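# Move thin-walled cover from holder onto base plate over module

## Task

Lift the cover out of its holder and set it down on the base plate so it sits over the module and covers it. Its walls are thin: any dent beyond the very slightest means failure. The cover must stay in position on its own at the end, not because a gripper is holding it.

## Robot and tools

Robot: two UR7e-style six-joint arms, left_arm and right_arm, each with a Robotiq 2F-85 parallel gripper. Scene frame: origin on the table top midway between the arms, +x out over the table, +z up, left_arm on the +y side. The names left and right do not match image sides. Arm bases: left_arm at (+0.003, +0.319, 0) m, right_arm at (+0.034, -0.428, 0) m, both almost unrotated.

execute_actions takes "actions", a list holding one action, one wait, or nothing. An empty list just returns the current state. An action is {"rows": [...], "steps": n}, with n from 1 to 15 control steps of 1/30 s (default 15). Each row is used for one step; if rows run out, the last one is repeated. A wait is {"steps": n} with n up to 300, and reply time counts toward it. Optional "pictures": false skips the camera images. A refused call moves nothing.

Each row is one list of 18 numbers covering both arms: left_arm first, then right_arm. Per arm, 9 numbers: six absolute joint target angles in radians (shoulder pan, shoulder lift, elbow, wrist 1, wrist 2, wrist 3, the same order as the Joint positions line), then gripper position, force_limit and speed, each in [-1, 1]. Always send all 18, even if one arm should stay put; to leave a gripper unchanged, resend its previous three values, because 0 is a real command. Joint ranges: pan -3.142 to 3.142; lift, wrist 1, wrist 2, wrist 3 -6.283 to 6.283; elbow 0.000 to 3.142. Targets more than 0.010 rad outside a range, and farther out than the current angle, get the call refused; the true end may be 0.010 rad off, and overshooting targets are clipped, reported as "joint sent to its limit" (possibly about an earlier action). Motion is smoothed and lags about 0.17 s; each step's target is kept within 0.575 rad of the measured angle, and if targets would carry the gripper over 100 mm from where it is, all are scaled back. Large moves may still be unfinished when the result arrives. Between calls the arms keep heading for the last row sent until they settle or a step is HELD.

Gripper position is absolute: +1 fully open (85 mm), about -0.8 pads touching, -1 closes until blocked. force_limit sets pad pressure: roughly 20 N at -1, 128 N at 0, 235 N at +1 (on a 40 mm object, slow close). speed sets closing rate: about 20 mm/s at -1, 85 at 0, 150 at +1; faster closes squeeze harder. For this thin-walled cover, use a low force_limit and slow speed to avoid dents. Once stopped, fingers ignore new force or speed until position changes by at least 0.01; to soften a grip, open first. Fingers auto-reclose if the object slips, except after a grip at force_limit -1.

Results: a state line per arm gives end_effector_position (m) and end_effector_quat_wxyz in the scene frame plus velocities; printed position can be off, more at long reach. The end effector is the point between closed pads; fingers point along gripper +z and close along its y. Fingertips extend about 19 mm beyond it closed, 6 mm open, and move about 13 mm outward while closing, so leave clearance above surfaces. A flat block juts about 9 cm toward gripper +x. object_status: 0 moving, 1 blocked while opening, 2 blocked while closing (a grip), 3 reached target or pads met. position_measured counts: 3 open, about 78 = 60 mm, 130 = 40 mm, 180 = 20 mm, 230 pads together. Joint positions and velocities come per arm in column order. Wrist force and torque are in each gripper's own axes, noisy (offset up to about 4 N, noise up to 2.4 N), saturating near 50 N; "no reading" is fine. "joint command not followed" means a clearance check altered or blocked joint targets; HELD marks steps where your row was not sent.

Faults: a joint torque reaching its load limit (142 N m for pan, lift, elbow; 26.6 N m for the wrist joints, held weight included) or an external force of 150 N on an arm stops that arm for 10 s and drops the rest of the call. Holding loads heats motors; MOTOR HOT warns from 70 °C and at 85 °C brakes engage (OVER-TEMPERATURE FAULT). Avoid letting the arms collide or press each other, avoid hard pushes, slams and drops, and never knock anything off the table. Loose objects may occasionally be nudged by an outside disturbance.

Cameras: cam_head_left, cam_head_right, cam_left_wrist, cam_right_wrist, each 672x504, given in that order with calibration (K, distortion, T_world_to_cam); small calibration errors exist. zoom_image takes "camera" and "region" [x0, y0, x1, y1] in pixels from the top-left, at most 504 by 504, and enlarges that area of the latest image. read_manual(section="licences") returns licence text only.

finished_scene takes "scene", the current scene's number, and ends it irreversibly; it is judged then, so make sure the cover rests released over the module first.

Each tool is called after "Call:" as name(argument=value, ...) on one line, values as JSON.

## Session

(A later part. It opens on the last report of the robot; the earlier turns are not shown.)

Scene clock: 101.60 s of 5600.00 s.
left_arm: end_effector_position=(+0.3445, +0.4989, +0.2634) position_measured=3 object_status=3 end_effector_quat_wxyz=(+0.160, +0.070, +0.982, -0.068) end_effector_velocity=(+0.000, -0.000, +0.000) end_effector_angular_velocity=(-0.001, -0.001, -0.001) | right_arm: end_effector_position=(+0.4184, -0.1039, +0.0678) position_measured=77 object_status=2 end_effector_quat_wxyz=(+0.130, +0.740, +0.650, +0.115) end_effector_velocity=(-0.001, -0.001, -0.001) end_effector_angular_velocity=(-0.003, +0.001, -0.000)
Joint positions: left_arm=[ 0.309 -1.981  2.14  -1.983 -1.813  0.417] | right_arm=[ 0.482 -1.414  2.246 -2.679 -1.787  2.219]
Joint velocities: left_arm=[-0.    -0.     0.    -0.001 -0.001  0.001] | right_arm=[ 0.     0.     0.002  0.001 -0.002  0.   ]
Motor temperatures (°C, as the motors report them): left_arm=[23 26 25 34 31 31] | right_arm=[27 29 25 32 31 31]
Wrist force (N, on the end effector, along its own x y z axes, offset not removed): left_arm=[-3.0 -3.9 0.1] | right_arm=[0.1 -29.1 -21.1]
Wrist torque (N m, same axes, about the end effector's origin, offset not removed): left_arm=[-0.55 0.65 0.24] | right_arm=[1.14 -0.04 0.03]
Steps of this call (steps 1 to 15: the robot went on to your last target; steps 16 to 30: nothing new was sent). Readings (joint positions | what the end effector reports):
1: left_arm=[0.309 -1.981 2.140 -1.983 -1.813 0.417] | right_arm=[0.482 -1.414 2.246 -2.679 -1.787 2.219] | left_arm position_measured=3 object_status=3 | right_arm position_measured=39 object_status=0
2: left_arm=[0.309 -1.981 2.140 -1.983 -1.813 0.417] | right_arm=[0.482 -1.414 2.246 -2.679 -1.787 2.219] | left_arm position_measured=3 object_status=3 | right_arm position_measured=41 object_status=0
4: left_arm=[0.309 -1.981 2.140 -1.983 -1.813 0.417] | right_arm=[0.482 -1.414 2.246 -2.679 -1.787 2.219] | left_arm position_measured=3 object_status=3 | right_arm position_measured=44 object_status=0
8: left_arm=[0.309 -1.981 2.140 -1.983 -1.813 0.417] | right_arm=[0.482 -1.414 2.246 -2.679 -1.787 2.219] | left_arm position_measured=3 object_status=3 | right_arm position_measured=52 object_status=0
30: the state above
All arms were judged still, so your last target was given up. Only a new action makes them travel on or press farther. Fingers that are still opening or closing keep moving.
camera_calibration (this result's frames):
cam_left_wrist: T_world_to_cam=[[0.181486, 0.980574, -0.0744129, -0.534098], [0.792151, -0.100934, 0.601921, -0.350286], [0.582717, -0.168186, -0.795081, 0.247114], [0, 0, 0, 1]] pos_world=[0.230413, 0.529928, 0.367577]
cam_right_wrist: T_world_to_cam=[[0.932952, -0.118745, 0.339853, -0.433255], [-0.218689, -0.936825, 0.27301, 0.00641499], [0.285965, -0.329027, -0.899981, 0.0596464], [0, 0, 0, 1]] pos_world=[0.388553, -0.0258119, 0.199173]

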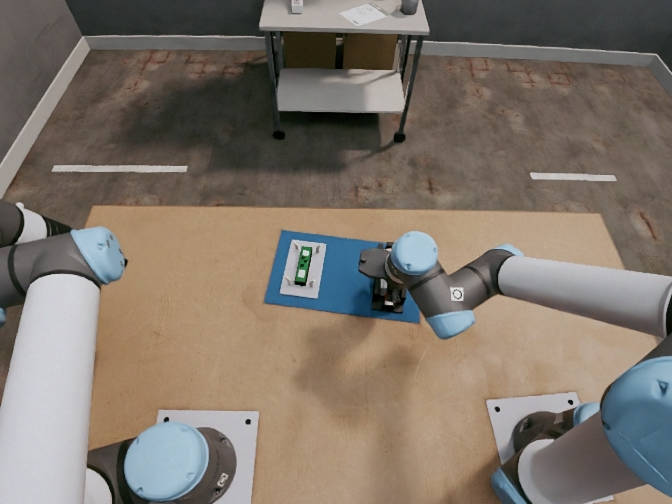

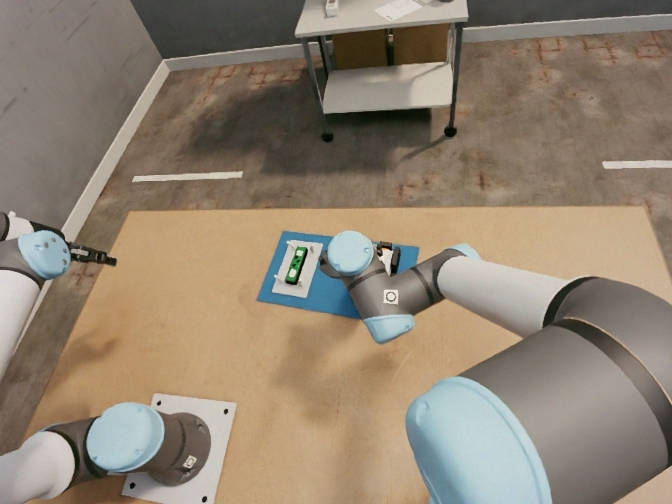

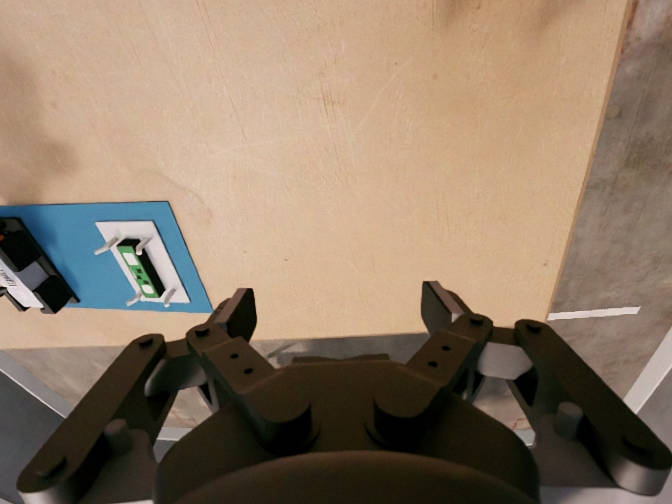

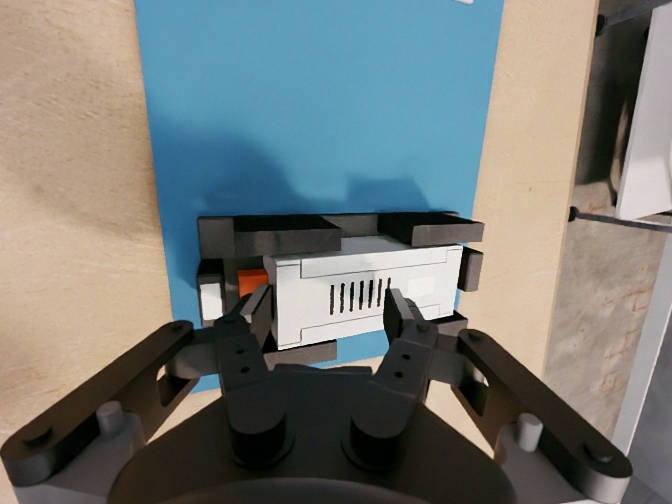

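Call:
execute_actions(actions=[{"rows":[[0.309,-1.981,2.14,-1.983,-1.813,0.417,1,-0.9,0,0.4824,-1.4184,2.2442,-2.6728,-1.7871,2.219,0.4,-0.83,-1],[0.309,-1.981,2.14,-1.983,-1.813,0.417,1,-0.9,0,0.4824,-1.4184,2.2442,-2.6728,-1.7871,2.219,0.4,-0.83,-1],[0.309,-1.981,2.14,-1.983,-1.813,0.417,1,-0.9,0,0.4824,-1.4184,2.2442,-2.6728,-1.7871,2.219,0.4,-0.83,-1],[0.309,-1.981,2.14,-1.983,-1.813,0.417,1,-0.9,0,0.4824,-1.4225,2.242,-2.6665,-1.7871,2.219,0.4,-0.83,-1],[0.309,-1.981,2.14,-1.983,-1.813,0.417,1,-0.9,0,0.4824,-1.4225,2.242,-2.6665,-1.7871,2.219,0.4,-0.83,-1],[0.309,-1.981,2.14,-1.983,-1.813,0.417,1,-0.9,0,0.4824,-1.4225,2.242,-2.6665,-1.7871,2.219,0.4,-0.83,-1],[0.309,-1.981,2.14,-1.983,-1.813,0.417,1,-0.9,0,0.4824,-1.4276,2.2393,-2.6587,-1.7871,2.219,0.4,-0.83,-1],[0.309,-1.981,2.14,-1.983,-1.813,0.417,1,-0.9,0,0.4824,-1.4276,2.2393,-2.6587,-1.7871,2.219,0.4,-0.83,-1],[0.309,-1.981,2.14,-1.983,-1.813,0.417,1,-0.9,0,0.4824,-1.4276,2.2393,-2.6587,-1.7871,2.219,0.4,-0.83,-1],[0.309,-1.981,2.14,-1.983,-1.813,0.417,1,-0.9,0,0.4824,-1.4327,2.2366,-2.6509,-1.7871,2.219,0.4,-0.83,-1]]}], pictures=false)

Call:
execute_actions(actions=[{"rows":[[0.309,-1.981,2.14,-1.983,-1.813,0.417,1,-0.9,0,0.4824,-1.4379,2.2338,-2.6429,-1.7871,2.219,0.4,-0.83,-1],[0.309,-1.981,2.14,-1.983,-1.813,0.417,1,-0.9,0,0.4824,-1.4379,2.2338,-2.6429,-1.7871,2.219,0.4,-0.83,-1],[0.309,-1.981,2.14,-1.983,-1.813,0.417,1,-0.9,0,0.4824,-1.4379,2.2338,-2.6429,-1.7871,2.219,0.4,-0.83,-1],[0.309,-1.981,2.14,-1.983,-1.813,0.417,1,-0.9,0,0.4824,-1.4379,2.2338,-2.6429,-1.7871,2.219,0.4,-0.83,-1],[0.309,-1.981,2.14,-1.983,-1.813,0.417,1,-0.9,0,0.4824,-1.442,2.229,-2.634,-1.7871,2.219,0.4,-0.83,-1],[0.309,-1.981,2.14,-1.983,-1.813,0.417,1,-0.9,0,0.4824,-1.442,2.229,-2.634,-1.7871,2.219,0.4,-0.83,-1],[0.309,-1.981,2.14,-1.983,-1.813,0.417,1,-0.9,0,0.4824,-1.442,2.229,-2.634,-1.7871,2.219,0.4,-0.83,-1],[0.309,-1.981,2.14,-1.983,-1.813,0.417,1,-0.9,0,0.4824,-1.442,2.229,-2.634,-1.7871,2.219,0.4,-0.83,-1],[0.309,-1.981,2.14,-1.983,-1.813,0.417,1,-0.9,0,0.481,-1.447,2.224,-2.624,-1.7871,2.219,0.4,-0.83,-1]]}])

Call:
zoom_image(camera="cam_right_wrist", region=[180,190,480,370])

Scene clock: 117.63 s of 5600.00 s.
left_arm: end_effector_position=(+0.3445, +0.4989, +0.2634) position_measured=3 object_status=3 end_effector_quat_wxyz=(+0.160, +0.070, +0.982, -0.068) end_effector_velocity=(+0.000, -0.000, +0.000) end_effector_angular_velocity=(+0.000, -0.002, -0.001) | right_arm: end_effector_position=(+0.4188, -0.1037, +0.0759) position_measured=77 object_status=2 end_effector_quat_wxyz=(+0.130, +0.740, +0.650, +0.115) end_effector_velocity=(+0.001, +0.001, +0.008) end_effector_angular_velocity=(+0.001, -0.001, +0.000)
Joint positions: left_arm=[ 0.309 -1.981  2.14  -1.983 -1.813  0.417] | right_arm=[ 0.482 -1.431  2.237 -2.653 -1.787  2.219]
Joint velocities: left_arm=[ 0.    -0.    -0.    -0.001 -0.     0.001] | right_arm=[ 0.    -0.016 -0.01   0.025  0.001 -0.   ]
Motor temperatures (°C, as the motors report them): left_arm=[23 26 25 34 31 31] | right_arm=[27 29 25 32 31 31]
Wrist force (N, on the end effector, along its own x y z axes, offset not removed): left_arm=[0.1 -1.7 -2.6] | right_arm=[0.7 -23.0 -1.3]
Wrist torque (N m, same axes, about the end effector's origin, offset not removed): left_arm=[0.00 0.19 0.06] | right_arm=[1.07 0.14 -0.07]
Steps of this call (steps 1 to 90: nothing new was sent; then 12.53 s passed at rest; steps 91 to 105: all 15 steps of this action). Readings (joint positions | what the end effector reports):
91: left_arm=[0.309 -1.981 2.140 -1.983 -1.813 0.417] | right_arm=[0.482 -1.414 2.246 -2.679 -1.787 2.219] | left_arm position_measured=3 object_status=3 | right_arm position_measured=77 object_status=2
92: left_arm=[0.309 -1.981 2.140 -1.983 -1.813 0.417] | right_arm=[0.482 -1.415 2.246 -2.678 -1.787 2.219] | left_arm position_measured=3 object_status=3 | right_arm position_measured=77 object_status=2
94: left_arm=[0.309 -1.981 2.140 -1.983 -1.813 0.417] | right_arm=[0.482 -1.416 2.245 -2.675 -1.787 2.219] | left_arm position_measured=3 object_status=3 | right_arm position_measured=77 object_status=2
98: left_arm=[0.309 -1.981 2.140 -1.983 -1.813 0.417] | right_arm=[0.482 -1.422 2.242 -2.667 -1.787 2.219] | left_arm position_measured=3 object_status=3 | right_arm position_measured=77 object_status=2
105: the state above

Scene clock: 118.13 s of 5600.00 s.
left_arm: end_effector_position=(+0.3445, +0.4989, +0.2634) position_measured=3 object_status=3 end_effector_quat_wxyz=(+0.160, +0.070, +0.982, -0.068) end_effector_velocity=(+0.000, +0.000, -0.000) end_effector_angular_velocity=(+0.001, +0.001, -0.000) | right_arm: end_effector_position=(+0.4203, -0.1035, +0.0843) position_measured=77 object_status=2 end_effector_quat_wxyz=(+0.131, +0.740, +0.650, +0.115) end_effector_velocity=(+0.001, -0.000, +0.005) end_effector_angular_velocity=(-0.001, +0.002, -0.002)
Joint positions: left_arm=[ 0.309 -1.981  2.14  -1.983 -1.813  0.417] | right_arm=[ 0.481 -1.446  2.225 -2.626 -1.787  2.219]
Joint velocities: left_arm=[-0.     0.001 -0.    -0.     0.001  0.   ] | right_arm=[-0.002 -0.009 -0.009  0.021 -0.     0.   ]
Motor temperatures (°C, as the motors report them): left_arm=[23 26 25 34 31 31] | right_arm=[27 29 25 32 31 31]
Wrist force (N, on the end effector, along its own x y z axes, offset not removed): left_arm=[1.6 0.0 1.1] | right_arm=[1.5 -27.8 0.2]
Wrist torque (N m, same axes, about the end effector's origin, offset not removed): left_arm=[0.27 -0.16 0.23] | right_arm=[0.59 -0.24 0.01]
Steps of this call (steps 1 to 15: all 15 steps of this action). Readings (joint positions | what the end effector reports):
1: left_arm=[0.309 -1.981 2.140 -1.983 -1.813 0.417] | right_arm=[0.482 -1.432 2.237 -2.652 -1.787 2.219] | left_arm position_measured=3 object_status=3 | right_arm position_measured=77 object_status=2
2: left_arm=[0.309 -1.981 2.140 -1.983 -1.813 0.417] | right_arm=[0.482 -1.433 2.236 -2.650 -1.787 2.219] | left_arm position_measured=3 object_status=3 | right_arm position_measured=77 object_status=2
4: left_arm=[0.309 -1.981 2.140 -1.983 -1.813 0.417] | right_arm=[0.482 -1.435 2.235 -2.647 -1.787 2.219] | left_arm position_measured=3 object_status=3 | right_arm position_measured=77 object_status=2
8: left_arm=[0.309 -1.981 2.140 -1.983 -1.813 0.417] | right_arm=[0.482 -1.440 2.231 -2.638 -1.787 2.219] | left_arm position_measured=3 object_status=3 | right_arm position_measured=77 object_status=2
15: the state above
camera_calibration (this result's frames):
cam_left_wrist: T_world_to_cam=[[0.181485, 0.980574, -0.0744127, -0.534098], [0.792151, -0.100934, 0.601921, -0.350286], [0.582718, -0.168186, -0.795081, 0.247114], [0, 0, 0, 1]] pos_world=[0.230413, 0.529928, 0.367577]
cam_right_wrist: T_world_to_cam=[[0.932686, -0.119911, 0.340175, -0.440626], [-0.21995, -0.936555, 0.272922, 0.00330184], [0.285866, -0.329372, -0.899886, 0.074045], [0, 0, 0, 1]] pos_world=[0.390525, -0.0253552, 0.215621]

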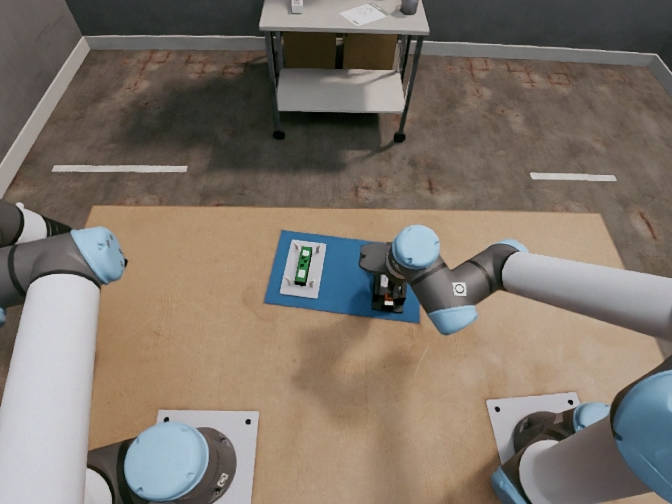

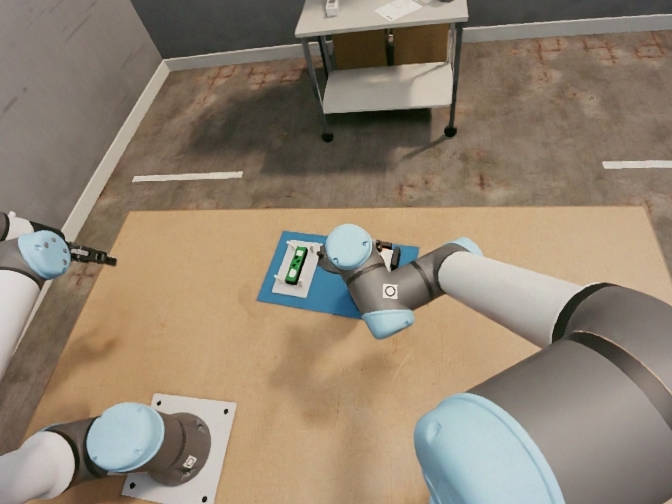

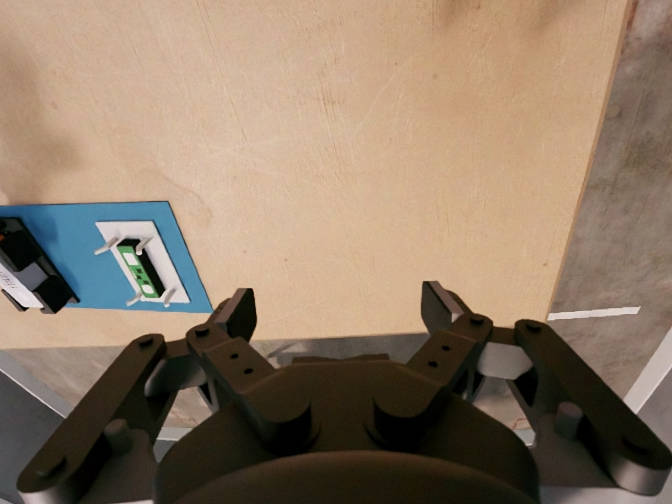

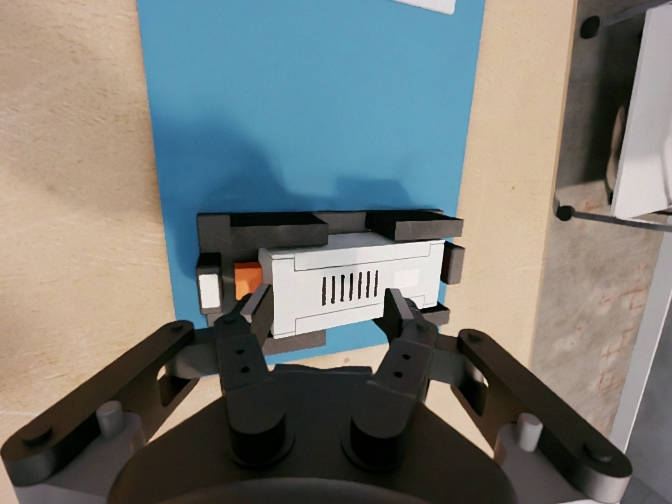

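Region (180, 190, 480, 370) of cam_right_wrist's 672x504 image, scaled by 1.680, with more detail than that image has; it fills the top 302 rows of this view, and the rest is white.

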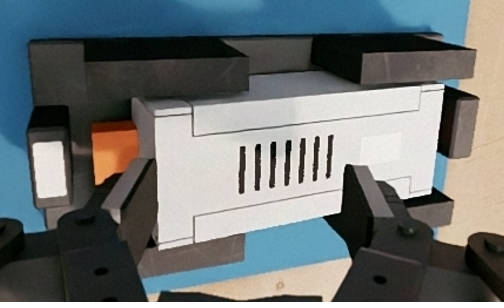

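Call:
execute_actions(actions=[{"rows":[[0.309,-1.981,2.14,-1.983,-1.813,0.417,1,-0.9,0,0.481,-1.453,2.2205,-2.6145,-1.7871,2.219,0.4,-0.83,-1],[0.309,-1.981,2.14,-1.983,-1.813,0.417,1,-0.9,0,0.481,-1.453,2.2205,-2.6145,-1.7871,2.219,0.4,-0.83,-1],[0.309,-1.981,2.14,-1.983,-1.813,0.417,1,-0.9,0,0.481,-1.453,2.2205,-2.6145,-1.7871,2.219,0.4,-0.83,-1],[0.309,-1.981,2.14,-1.983,-1.813,0.417,1,-0.9,0,0.481,-1.453,2.2205,-2.6145,-1.7871,2.219,0.4,-0.83,-1],[0.309,-1.981,2.14,-1.983,-1.813,0.417,1,-0.9,0,0.481,-1.459,2.217,-2.605,-1.7871,2.219,0.4,-0.83,-1]]}])

Scene clock: 136.57 s of 5600.00 s.
left_arm: end_effector_position=(+0.3445, +0.4989, +0.2634) position_measured=3 object_status=3 end_effector_quat_wxyz=(+0.160, +0.070, +0.982, -0.068) end_effector_velocity=(-0.000, -0.000, -0.000) end_effector_angular_velocity=(-0.001, +0.000, +0.000) | right_arm: end_effector_position=(+0.4207, -0.1035, +0.0907) position_measured=78 object_status=3 end_effector_quat_wxyz=(+0.131, +0.740, +0.650, +0.115) end_effector_velocity=(-0.000, +0.000, +0.001) end_effector_angular_velocity=(+0.001, +0.001, +0.001)
Joint positions: left_arm=[ 0.309 -1.981  2.14  -1.983 -1.813  0.417] | right_arm=[ 0.481 -1.459  2.217 -2.605 -1.787  2.219]
Joint velocities: left_arm=[ 0.     0.    -0.     0.    -0.001  0.   ] | right_arm=[ 0.001 -0.003 -0.002  0.005  0.001 -0.   ]
Motor temperatures (°C, as the motors report them): left_arm=[23 26 25 34 31 31] | right_arm=[27 29 25 32 31 31]
Wrist force (N, on the end effector, along its own x y z axes, offset not removed): left_arm=[-0.3 1.4 -1.2] | right_arm=[0.7 3.4 -0.2]
Wrist torque (N m, same axes, about the end effector's origin, offset not removed): left_arm=[0.36 0.21 0.12] | right_arm=[0.68 0.05 -0.10]
Steps of this call (steps 1 to 15: the robot went on to your last target; steps 16 to 90: nothing new was sent; then 14.93 s passed at rest; steps 91 to 105: all 15 steps of this action). Readings (joint positions | what the end effector reports):
91: left_arm=[0.309 -1.981 2.140 -1.983 -1.813 0.417] | right_arm=[0.481 -1.447 2.224 -2.624 -1.787 2.219] | left_arm position_measured=3 object_status=3 | right_arm position_measured=77 object_status=2
92: left_arm=[0.309 -1.981 2.140 -1.983 -1.813 0.417] | right_arm=[0.481 -1.448 2.223 -2.623 -1.787 2.219] | left_arm position_measured=3 object_status=3 | right_arm position_measured=77 object_status=2
94: left_arm=[0.309 -1.981 2.140 -1.983 -1.813 0.417] | right_arm=[0.481 -1.451 2.222 -2.619 -1.787 2.219] | left_arm position_measured=3 object_status=3 | right_arm position_measured=78 object_status=3
98: left_arm=[0.309 -1.981 2.140 -1.983 -1.813 0.417] | right_arm=[0.481 -1.456 2.219 -2.610 -1.787 2.219] | left_arm position_measured=3 object_status=3 | right_arm position_measured=78 object_status=3
105: the state above
camera_calibration (this result's frames):
cam_left_wrist: T_world_to_cam=[[0.181485, 0.980574, -0.0744127, -0.534098], [0.792151, -0.100934, 0.601921, -0.350286], [0.582718, -0.168186, -0.795081, 0.247114], [0, 0, 0, 1]] pos_world=[0.230413, 0.529928, 0.367577]
cam_right_wrist: T_world_to_cam=[[0.932629, -0.12026, 0.340206, -0.443115], [-0.22029, -0.936496, 0.27285, 0.00177943], [0.285788, -0.329412, -0.899896, 0.0797344], [0, 0, 0, 1]] pos_world=[0.390867, -0.0253574, 0.222017]

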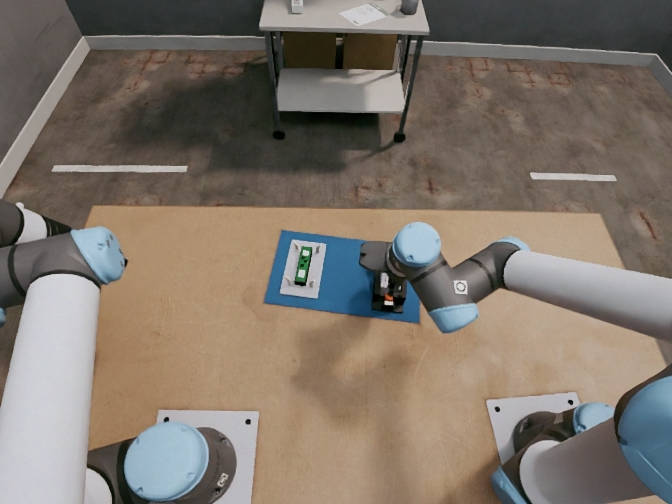

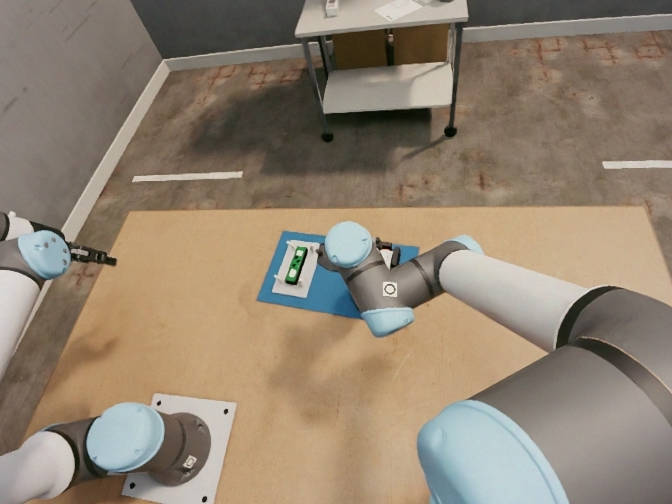

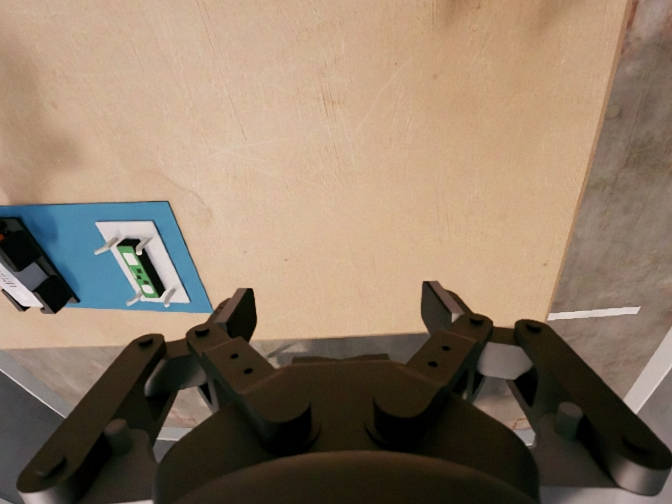

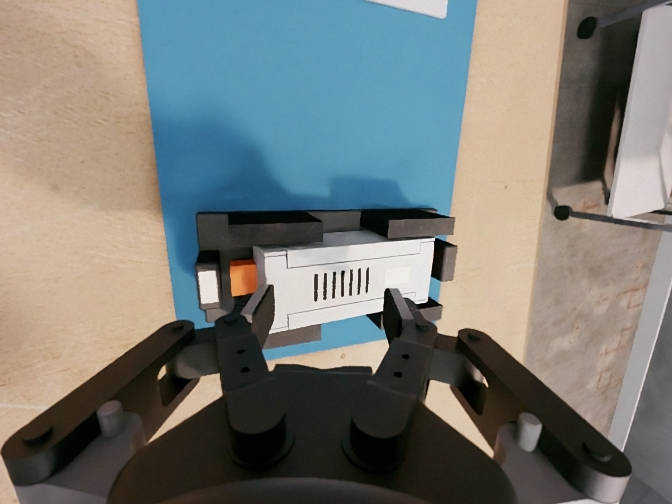

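Call:
zoom_image(camera="cam_right_wrist", region=[180,190,480,370])

Call:
zoom_image(camera="cam_head_left", region=[340,230,460,330])

Region (180, 190, 480, 370) of cam_right_wrist's 672x504 image, scaled by 1.680, with more detail than that image has; it fills the top 302 rows of this view, and the rest is white.

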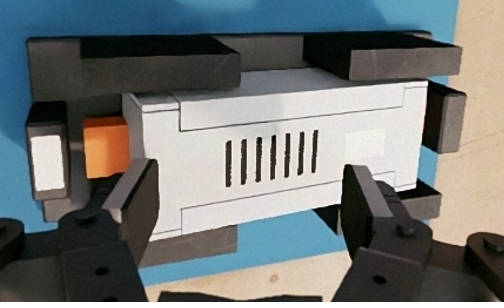

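Region (340, 230, 460, 330) of cam_head_left's 672x504 image, scaled by 4.200, with more detail than that image has.

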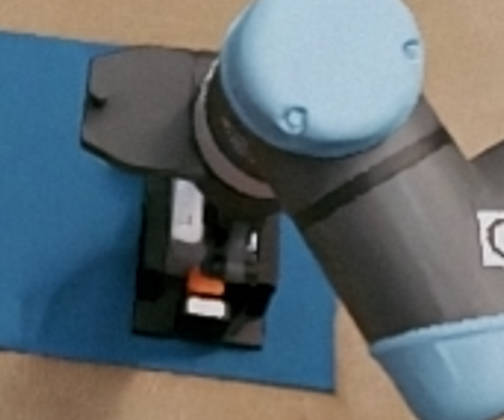

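Call:
execute_actions(actions=[{"rows":[[0.309,-1.981,2.14,-1.983,-1.813,0.417,1,-0.9,0,0.481,-1.459,2.217,-2.605,-1.7871,2.219,0.8,-0.83,0]],"steps":9}], pictures=false)

Call:
execute_actions(actions=[{"rows":[[0.309,-1.981,2.14,-1.983,-1.813,0.417,1,-0.9,0,0.482,-1.424,2.239,-2.662,-1.7871,2.219,0.8,-0.83,0]]}], pictures=false)

Call:
execute_actions(actions=[{"rows":[[0.309,-1.981,2.14,-1.983,-1.813,0.417,1,-0.9,0,0.482,-1.424,2.239,-2.662,-1.7871,2.219,0.3,-0.83,-1]]}], pictures=false)

Call:
execute_actions(actions=[{"steps":20}])

Scene clock: 146.00 s of 5600.00 s.
left_arm: end_effector_position=(+0.3445, +0.4989, +0.2634) position_measured=3 object_status=3 end_effector_quat_wxyz=(+0.160, +0.070, +0.982, -0.068) end_effector_velocity=(-0.000, +0.000, +0.000) end_effector_angular_velocity=(+0.001, +0.000, +0.001) | right_arm: end_effector_position=(+0.4206, -0.1034, +0.0908) position_measured=34 object_status=0 end_effector_quat_wxyz=(+0.131, +0.740, +0.650, +0.115) end_effector_velocity=(-0.000, -0.000, -0.000) end_effector_angular_velocity=(-0.001, +0.001, -0.000)
Joint positions: left_arm=[ 0.309 -1.981  2.14  -1.983 -1.813  0.417] | right_arm=[ 0.481 -1.459  2.217 -2.605 -1.787  2.219]
Joint velocities: left_arm=[ 0.     0.    -0.     0.     0.001 -0.   ] | right_arm=[ 0.     0.    -0.     0.002 -0.     0.   ]
Motor temperatures (°C, as the motors report them): left_arm=[23 26 25 34 31 31] | right_arm=[27 29 25 32 31 31]
Wrist force (N, on the end effector, along its own x y z axes, offset not removed): left_arm=[0.3 -0.3 0.0] | right_arm=[2.6 -3.3 -0.2]
Wrist torque (N m, same axes, about the end effector's origin, offset not removed): left_arm=[0.11 0.10 0.27] | right_arm=[-0.47 -0.44 -0.25]
Steps of this call (steps 1 to 15: the robot went on to your last target; steps 16 to 90: nothing new was sent; then 6.13 s passed at rest; steps 91 to 99: all 9 steps of this action). Readings (joint positions | what the end effector reports):
91: left_arm=[0.309 -1.981 2.140 -1.983 -1.813 0.417] | right_arm=[0.481 -1.459 2.217 -2.605 -1.787 2.219] | left_arm position_measured=3 object_status=3 | right_arm position_measured=78 object_status=0
92: left_arm=[0.309 -1.981 2.140 -1.983 -1.813 0.417] | right_arm=[0.481 -1.459 2.217 -2.605 -1.787 2.219] | left_arm position_measured=3 object_status=3 | right_arm position_measured=77 object_status=0
94: left_arm=[0.309 -1.981 2.140 -1.983 -1.813 0.417] | right_arm=[0.481 -1.459 2.217 -2.605 -1.787 2.219] | left_arm position_measured=3 object_status=3 | right_arm position_measured=68 object_status=0
98: left_arm=[0.309 -1.981 2.140 -1.983 -1.813 0.417] | right_arm=[0.481 -1.459 2.217 -2.605 -1.787 2.219] | left_arm position_measured=3 object_status=3 | right_arm position_measured=39 object_status=0
99: the state above

Scene clock: 146.50 s of 5600.00 s.
left_arm: end_effector_position=(+0.3445, +0.4989, +0.2634) position_measured=3 object_status=3 end_effector_quat_wxyz=(+0.160, +0.070, +0.982, -0.068) end_effector_velocity=(+0.000, -0.000, +0.001) end_effector_angular_velocity=(-0.001, -0.002, +0.000) | right_arm: end_effector_position=(+0.4194, -0.1036, +0.0732) position_measured=28 object_status=3 end_effector_quat_wxyz=(+0.130, +0.740, +0.650, +0.115) end_effector_velocity=(+0.000, -0.000, -0.001) end_effector_angular_velocity=(-0.000, -0.000, -0.001)
Joint positions: left_arm=[ 0.309 -1.981  2.14  -1.983 -1.813  0.417] | right_arm=[ 0.482 -1.424  2.239 -2.662 -1.787  2.219]
Joint velocities: left_arm=[-0.    -0.001 -0.    -0.001 -0.001 -0.001] | right_arm=[-0.001  0.003  0.001 -0.005 -0.     0.   ]
Motor temperatures (°C, as the motors report them): left_arm=[23 26 25 34 31 31] | right_arm=[27 29 25 32 31 31]
Wrist force (N, on the end effector, along its own x y z axes, offset not removed): left_arm=[4.7 -3.3 0.0] | right_arm=[0.5 1.4 -0.6]
Wrist torque (N m, same axes, about the end effector's origin, offset not removed): left_arm=[-0.45 -0.57 0.27] | right_arm=[0.34 0.22 -0.08]
Steps of this call (steps 1 to 15: all 15 steps of this action). Readings (joint positions | what the end effector reports):
1: left_arm=[0.309 -1.981 2.140 -1.983 -1.813 0.417] | right_arm=[0.481 -1.459 2.217 -2.605 -1.787 2.219] | left_arm position_measured=3 object_status=3 | right_arm position_measured=31 object_status=0
2: left_arm=[0.309 -1.981 2.140 -1.983 -1.813 0.417] | right_arm=[0.481 -1.453 2.221 -2.613 -1.787 2.219] | left_arm position_measured=3 object_status=3 | right_arm position_measured=29 object_status=0
4: left_arm=[0.309 -1.981 2.140 -1.983 -1.813 0.417] | right_arm=[0.482 -1.439 2.230 -2.636 -1.787 2.219] | left_arm position_measured=3 object_status=3 | right_arm position_measured=28 object_status=0
8: left_arm=[0.309 -1.981 2.140 -1.983 -1.813 0.417] | right_arm=[0.482 -1.428 2.237 -2.656 -1.787 2.219] | left_arm position_measured=3 object_status=3 | right_arm position_measured=28 object_status=0
15: the state above

Scene clock: 147.00 s of 5600.00 s.
left_arm: end_effector_position=(+0.3445, +0.4989, +0.2634) position_measured=3 object_status=3 end_effector_quat_wxyz=(+0.160, +0.070, +0.982, -0.068) end_effector_velocity=(+0.000, +0.000, +0.000) end_effector_angular_velocity=(+0.001, -0.000, +0.001) | right_arm: end_effector_position=(+0.4194, -0.1036, +0.0731) position_measured=49 object_status=0 end_effector_quat_wxyz=(+0.130, +0.740, +0.650, +0.115) end_effector_velocity=(+0.000, -0.000, +0.000) end_effector_angular_velocity=(+0.000, +0.000, -0.000)
Joint positions: left_arm=[ 0.309 -1.981  2.14  -1.983 -1.813  0.417] | right_arm=[ 0.482 -1.424  2.239 -2.662 -1.787  2.219]
Joint velocities: left_arm=[ 0.    -0.    -0.    -0.     0.001 -0.001] | right_arm=[-0.001 -0.     0.     0.     0.    -0.   ]
Motor temperatures (°C, as the motors report them): left_arm=[23 26 25 34 31 31] | right_arm=[27 29 25 32 31 31]
Wrist force (N, on the end effector, along its own x y z axes, offset not removed): left_arm=[-0.8 -2.2 -2.1] | right_arm=[-1.0 3.9 0.6]
Wrist torque (N m, same axes, about the end effector's origin, offset not removed): left_arm=[-0.10 0.41 0.13] | right_arm=[0.82 0.26 0.13]
Steps of this call (steps 1 to 15: all 15 steps of this action). Readings (joint positions | what the end effector reports):
1: left_arm=[0.309 -1.981 2.140 -1.983 -1.813 0.417] | right_arm=[0.482 -1.424 2.239 -2.662 -1.787 2.219] | left_arm position_measured=3 object_status=3 | right_arm position_measured=28 object_status=0
2: left_arm=[0.309 -1.981 2.140 -1.983 -1.813 0.417] | right_arm=[0.482 -1.424 2.239 -2.662 -1.787 2.219] | left_arm position_measured=3 object_status=3 | right_arm position_measured=28 object_status=0
4: left_arm=[0.309 -1.981 2.140 -1.983 -1.813 0.417] | right_arm=[0.482 -1.424 2.239 -2.662 -1.787 2.219] | left_arm position_measured=3 object_status=3 | right_arm position_measured=30 object_status=0
8: left_arm=[0.309 -1.981 2.140 -1.983 -1.813 0.417] | right_arm=[0.482 -1.424 2.239 -2.662 -1.787 2.219] | left_arm position_measured=3 object_status=3 | right_arm position_measured=37 object_status=0
15: the state above

Scene clock: 147.67 s of 5600.00 s.
left_arm: end_effector_position=(+0.3445, +0.4989, +0.2634) position_measured=3 object_status=3 end_effector_quat_wxyz=(+0.160, +0.070, +0.982, -0.068) end_effector_velocity=(+0.000, +0.000, +0.000) end_effector_angular_velocity=(+0.002, -0.000, -0.000) | right_arm: end_effector_position=(+0.4191, -0.1036, +0.0729) position_measured=83 object_status=0 end_effector_quat_wxyz=(+0.130, +0.740, +0.650, +0.114) end_effector_velocity=(-0.001, +0.000, -0.001) end_effector_angular_velocity=(-0.001, +0.004, +0.002)
Joint positions: left_arm=[ 0.309 -1.981  2.14  -1.983 -1.813  0.417] | right_arm=[ 0.482 -1.424  2.239 -2.661 -1.787  2.219]
Joint velocities: left_arm=[-0.     0.    -0.    -0.001  0.002 -0.   ] | right_arm=[ 0.001  0.001  0.001  0.002  0.001 -0.   ]
Motor temperatures (°C, as the motors report them): left_arm=[23 26 25 34 31 31] | right_arm=[27 29 25 32 31 31]
Wrist force (N, on the end effector, along its own x y z axes, offset not removed): left_arm=[0.9 -4.0 2.7] | right_arm=[1.6 -45.1 -27.4]
Wrist torque (N m, same axes, about the end effector's origin, offset not removed): left_arm=[-0.51 0.07 0.17] | right_arm=[2.18 -0.21 -0.10]
Steps of this call (steps 1 to 15: the robot went on to your last target; steps 16 to 20: nothing new was sent). Readings (joint positions | what the end effector reports):
1: left_arm=[0.309 -1.981 2.140 -1.983 -1.813 0.417] | right_arm=[0.482 -1.424 2.239 -2.662 -1.787 2.219] | left_arm position_measured=3 object_status=3 | right_arm position_measured=51 object_status=0
2: left_arm=[0.309 -1.981 2.140 -1.983 -1.813 0.417] | right_arm=[0.482 -1.424 2.239 -2.662 -1.787 2.219] | left_arm position_measured=3 object_status=3 | right_arm position_measured=53 object_status=0
4: left_arm=[0.309 -1.981 2.140 -1.983 -1.813 0.417] | right_arm=[0.482 -1.424 2.239 -2.662 -1.787 2.219] | left_arm position_measured=3 object_status=3 | right_arm position_measured=56 object_status=0
8: left_arm=[0.309 -1.981 2.140 -1.983 -1.813 0.417] | right_arm=[0.482 -1.424 2.239 -2.662 -1.787 2.219] | left_arm position_measured=3 object_status=3 | right_arm position_measured=63 object_status=0
20: the state above
All arms were judged still, so your last target was given up. Only a new action makes them travel on or press farther. Fingers that are still opening or closing keep moving.
camera_calibration (this result's frames):
cam_left_wrist: T_world_to_cam=[[0.181485, 0.980574, -0.0744127, -0.534098], [0.792151, -0.100934, 0.601921, -0.350286], [0.582718, -0.168186, -0.795081, 0.247114], [0, 0, 0, 1]] pos_world=[0.230413, 0.529928, 0.367577]
cam_right_wrist: T_world_to_cam=[[0.933104, -0.118944, 0.339367, -0.435575], [-0.218745, -0.93678, 0.273119, 0.00549499], [0.285426, -0.329083, -0.900131, 0.0643245], [0, 0, 0, 1]] pos_world=[0.389279, -0.0254934, 0.204219]

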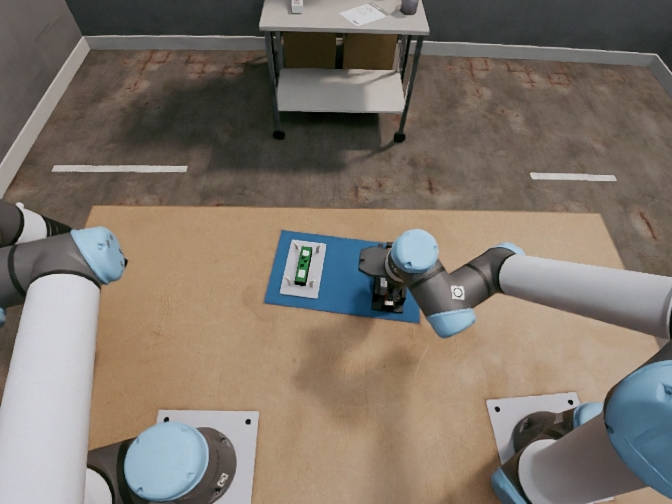

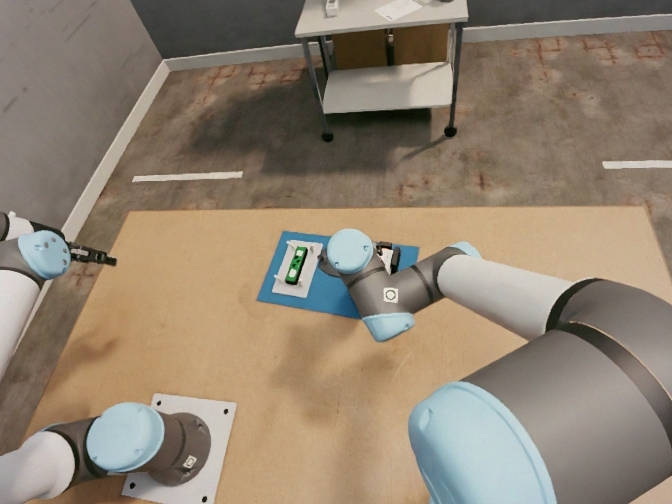

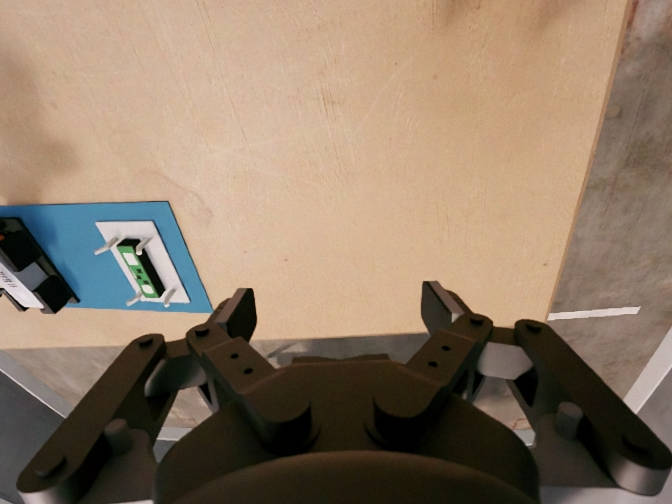

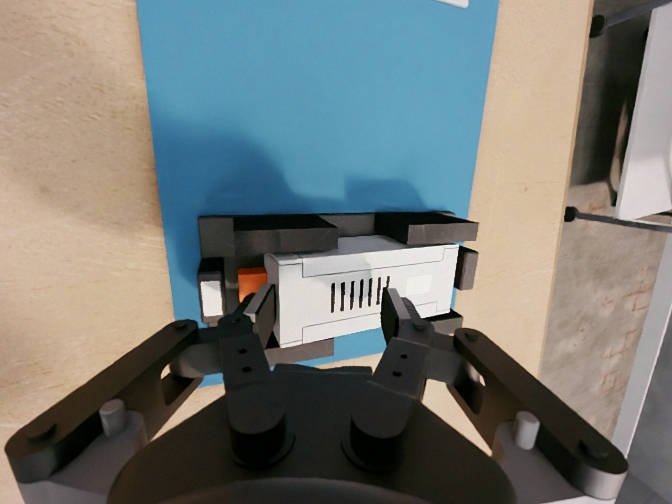

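Call:
execute_actions(actions=[{"rows":[[0.309,-1.981,2.14,-1.983,-1.813,0.417,1,-0.9,0,0.482,-1.428,2.2365,-2.6555,-1.7871,2.219,0.3,-0.83,-1],[0.309,-1.981,2.14,-1.983,-1.813,0.417,1,-0.9,0,0.482,-1.428,2.2365,-2.6555,-1.7871,2.219,0.3,-0.83,-1],[0.309,-1.981,2.14,-1.983,-1.813,0.417,1,-0.9,0,0.482,-1.428,2.2365,-2.6555,-1.7871,2.219,0.3,-0.83,-1],[0.309,-1.981,2.14,-1.983,-1.813,0.417,1,-0.9,0,0.482,-1.428,2.2365,-2.6555,-1.7871,2.219,0.3,-0.83,-1],[0.309,-1.981,2.14,-1.983,-1.813,0.417,1,-0.9,0,0.4818,-1.432,2.234,-2.649,-1.7871,2.219,0.3,-0.83,-1]]}])

Scene clock: 153.87 s of 5600.00 s.
left_arm: end_effector_position=(+0.3445, +0.4989, +0.2634) position_measured=3 object_status=3 end_effector_quat_wxyz=(+0.160, +0.070, +0.982, -0.068) end_effector_velocity=(-0.000, +0.000, -0.001) end_effector_angular_velocity=(-0.000, +0.002, +0.000) | right_arm: end_effector_position=(+0.4197, -0.1035, +0.0770) position_measured=88 object_status=2 end_effector_quat_wxyz=(+0.131, +0.740, +0.650, +0.115) end_effector_velocity=(-0.001, +0.000, +0.000) end_effector_angular_velocity=(-0.000, +0.002, +0.001)
Joint positions: left_arm=[ 0.309 -1.981  2.14  -1.983 -1.813  0.417] | right_arm=[ 0.482 -1.432  2.234 -2.649 -1.787  2.219]
Joint velocities: left_arm=[0.    0.001 0.    0.001 0.    0.   ] | right_arm=[ 0.001 -0.001 -0.001  0.004  0.001  0.   ]
Motor temperatures (°C, as the motors report them): left_arm=[23 26 25 34 31 31] | right_arm=[27 29 25 32 31 31]
Wrist force (N, on the end effector, along its own x y z axes, offset not removed): left_arm=[1.1 -2.1 -0.7] | right_arm=[-0.8 -50.0 -36.9]
Wrist torque (N m, same axes, about the end effector's origin, offset not removed): left_arm=[-0.25 -0.13 0.06] | right_arm=[1.59 0.12 0.03]
Steps of this call (steps 1 to 90: nothing new was sent; then 2.70 s passed at rest; steps 91 to 105: all 15 steps of this action). Readings (joint positions | what the end effector reports):
91: left_arm=[0.309 -1.981 2.140 -1.983 -1.813 0.417] | right_arm=[0.482 -1.424 2.239 -2.662 -1.787 2.219] | left_arm position_measured=3 object_status=3 | right_arm position_measured=88 object_status=2
92: left_arm=[0.309 -1.981 2.140 -1.983 -1.813 0.417] | right_arm=[0.482 -1.425 2.238 -2.661 -1.787 2.219] | left_arm position_measured=3 object_status=3 | right_arm position_measured=88 object_status=2
94: left_arm=[0.309 -1.981 2.140 -1.983 -1.813 0.417] | right_arm=[0.482 -1.426 2.238 -2.658 -1.787 2.219] | left_arm position_measured=3 object_status=3 | right_arm position_measured=88 object_status=2
98: left_arm=[0.309 -1.981 2.140 -1.983 -1.813 0.417] | right_arm=[0.482 -1.430 2.235 -2.652 -1.787 2.219] | left_arm position_measured=3 object_status=3 | right_arm position_measured=88 object_status=2
105: the state above
camera_calibration (this result's frames):
cam_left_wrist: T_world_to_cam=[[0.181485, 0.980574, -0.0744128, -0.534098], [0.792151, -0.100934, 0.601921, -0.350286], [0.582717, -0.168186, -0.795081, 0.247114], [0, 0, 0, 1]] pos_world=[0.230413, 0.529928, 0.367577]
cam_right_wrist: T_world_to_cam=[[0.93271, -0.119416, 0.340283, -0.437573], [-0.219477, -0.936681, 0.272873, 0.00489198], [0.286151, -0.329195, -0.89986, 0.0675641], [0, 0, 0, 1]] pos_world=[0.389869, -0.025429, 0.208362]

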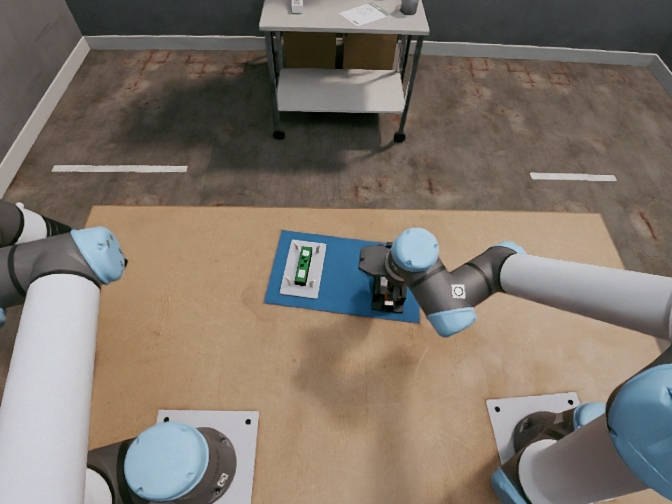

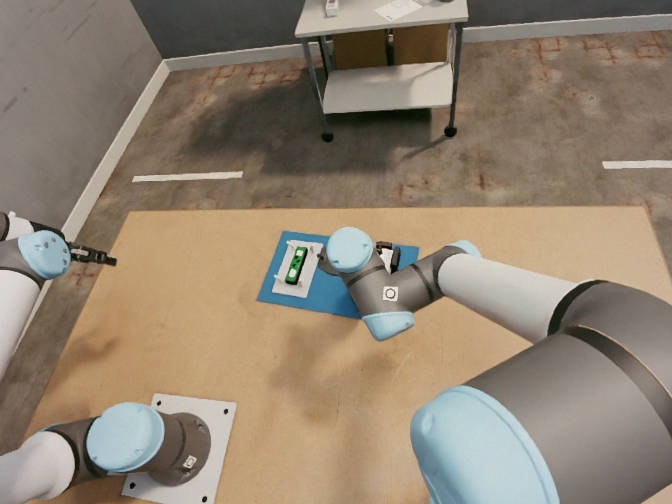

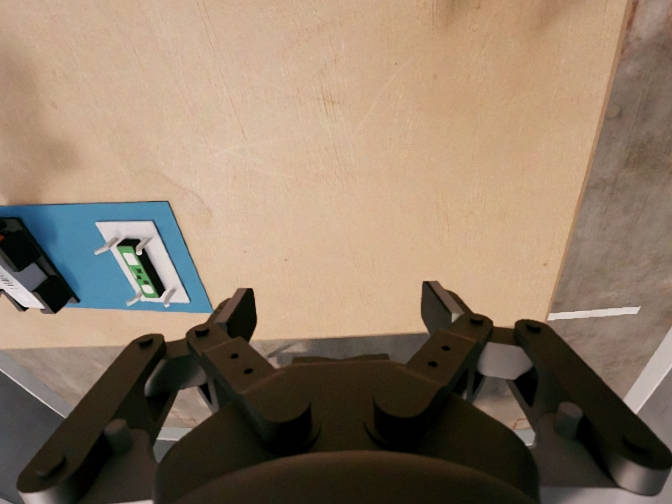

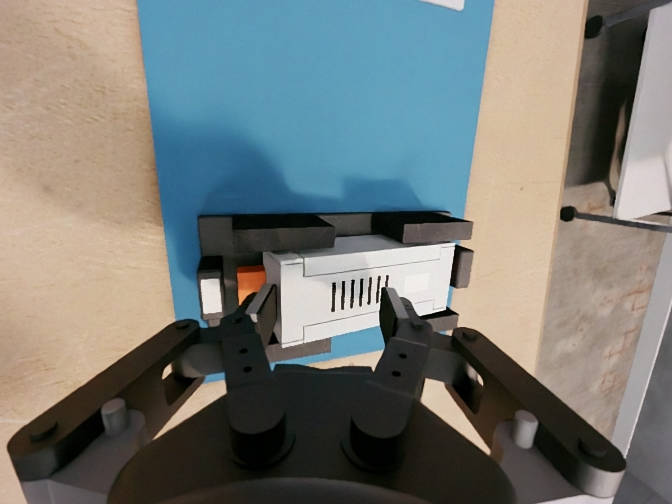

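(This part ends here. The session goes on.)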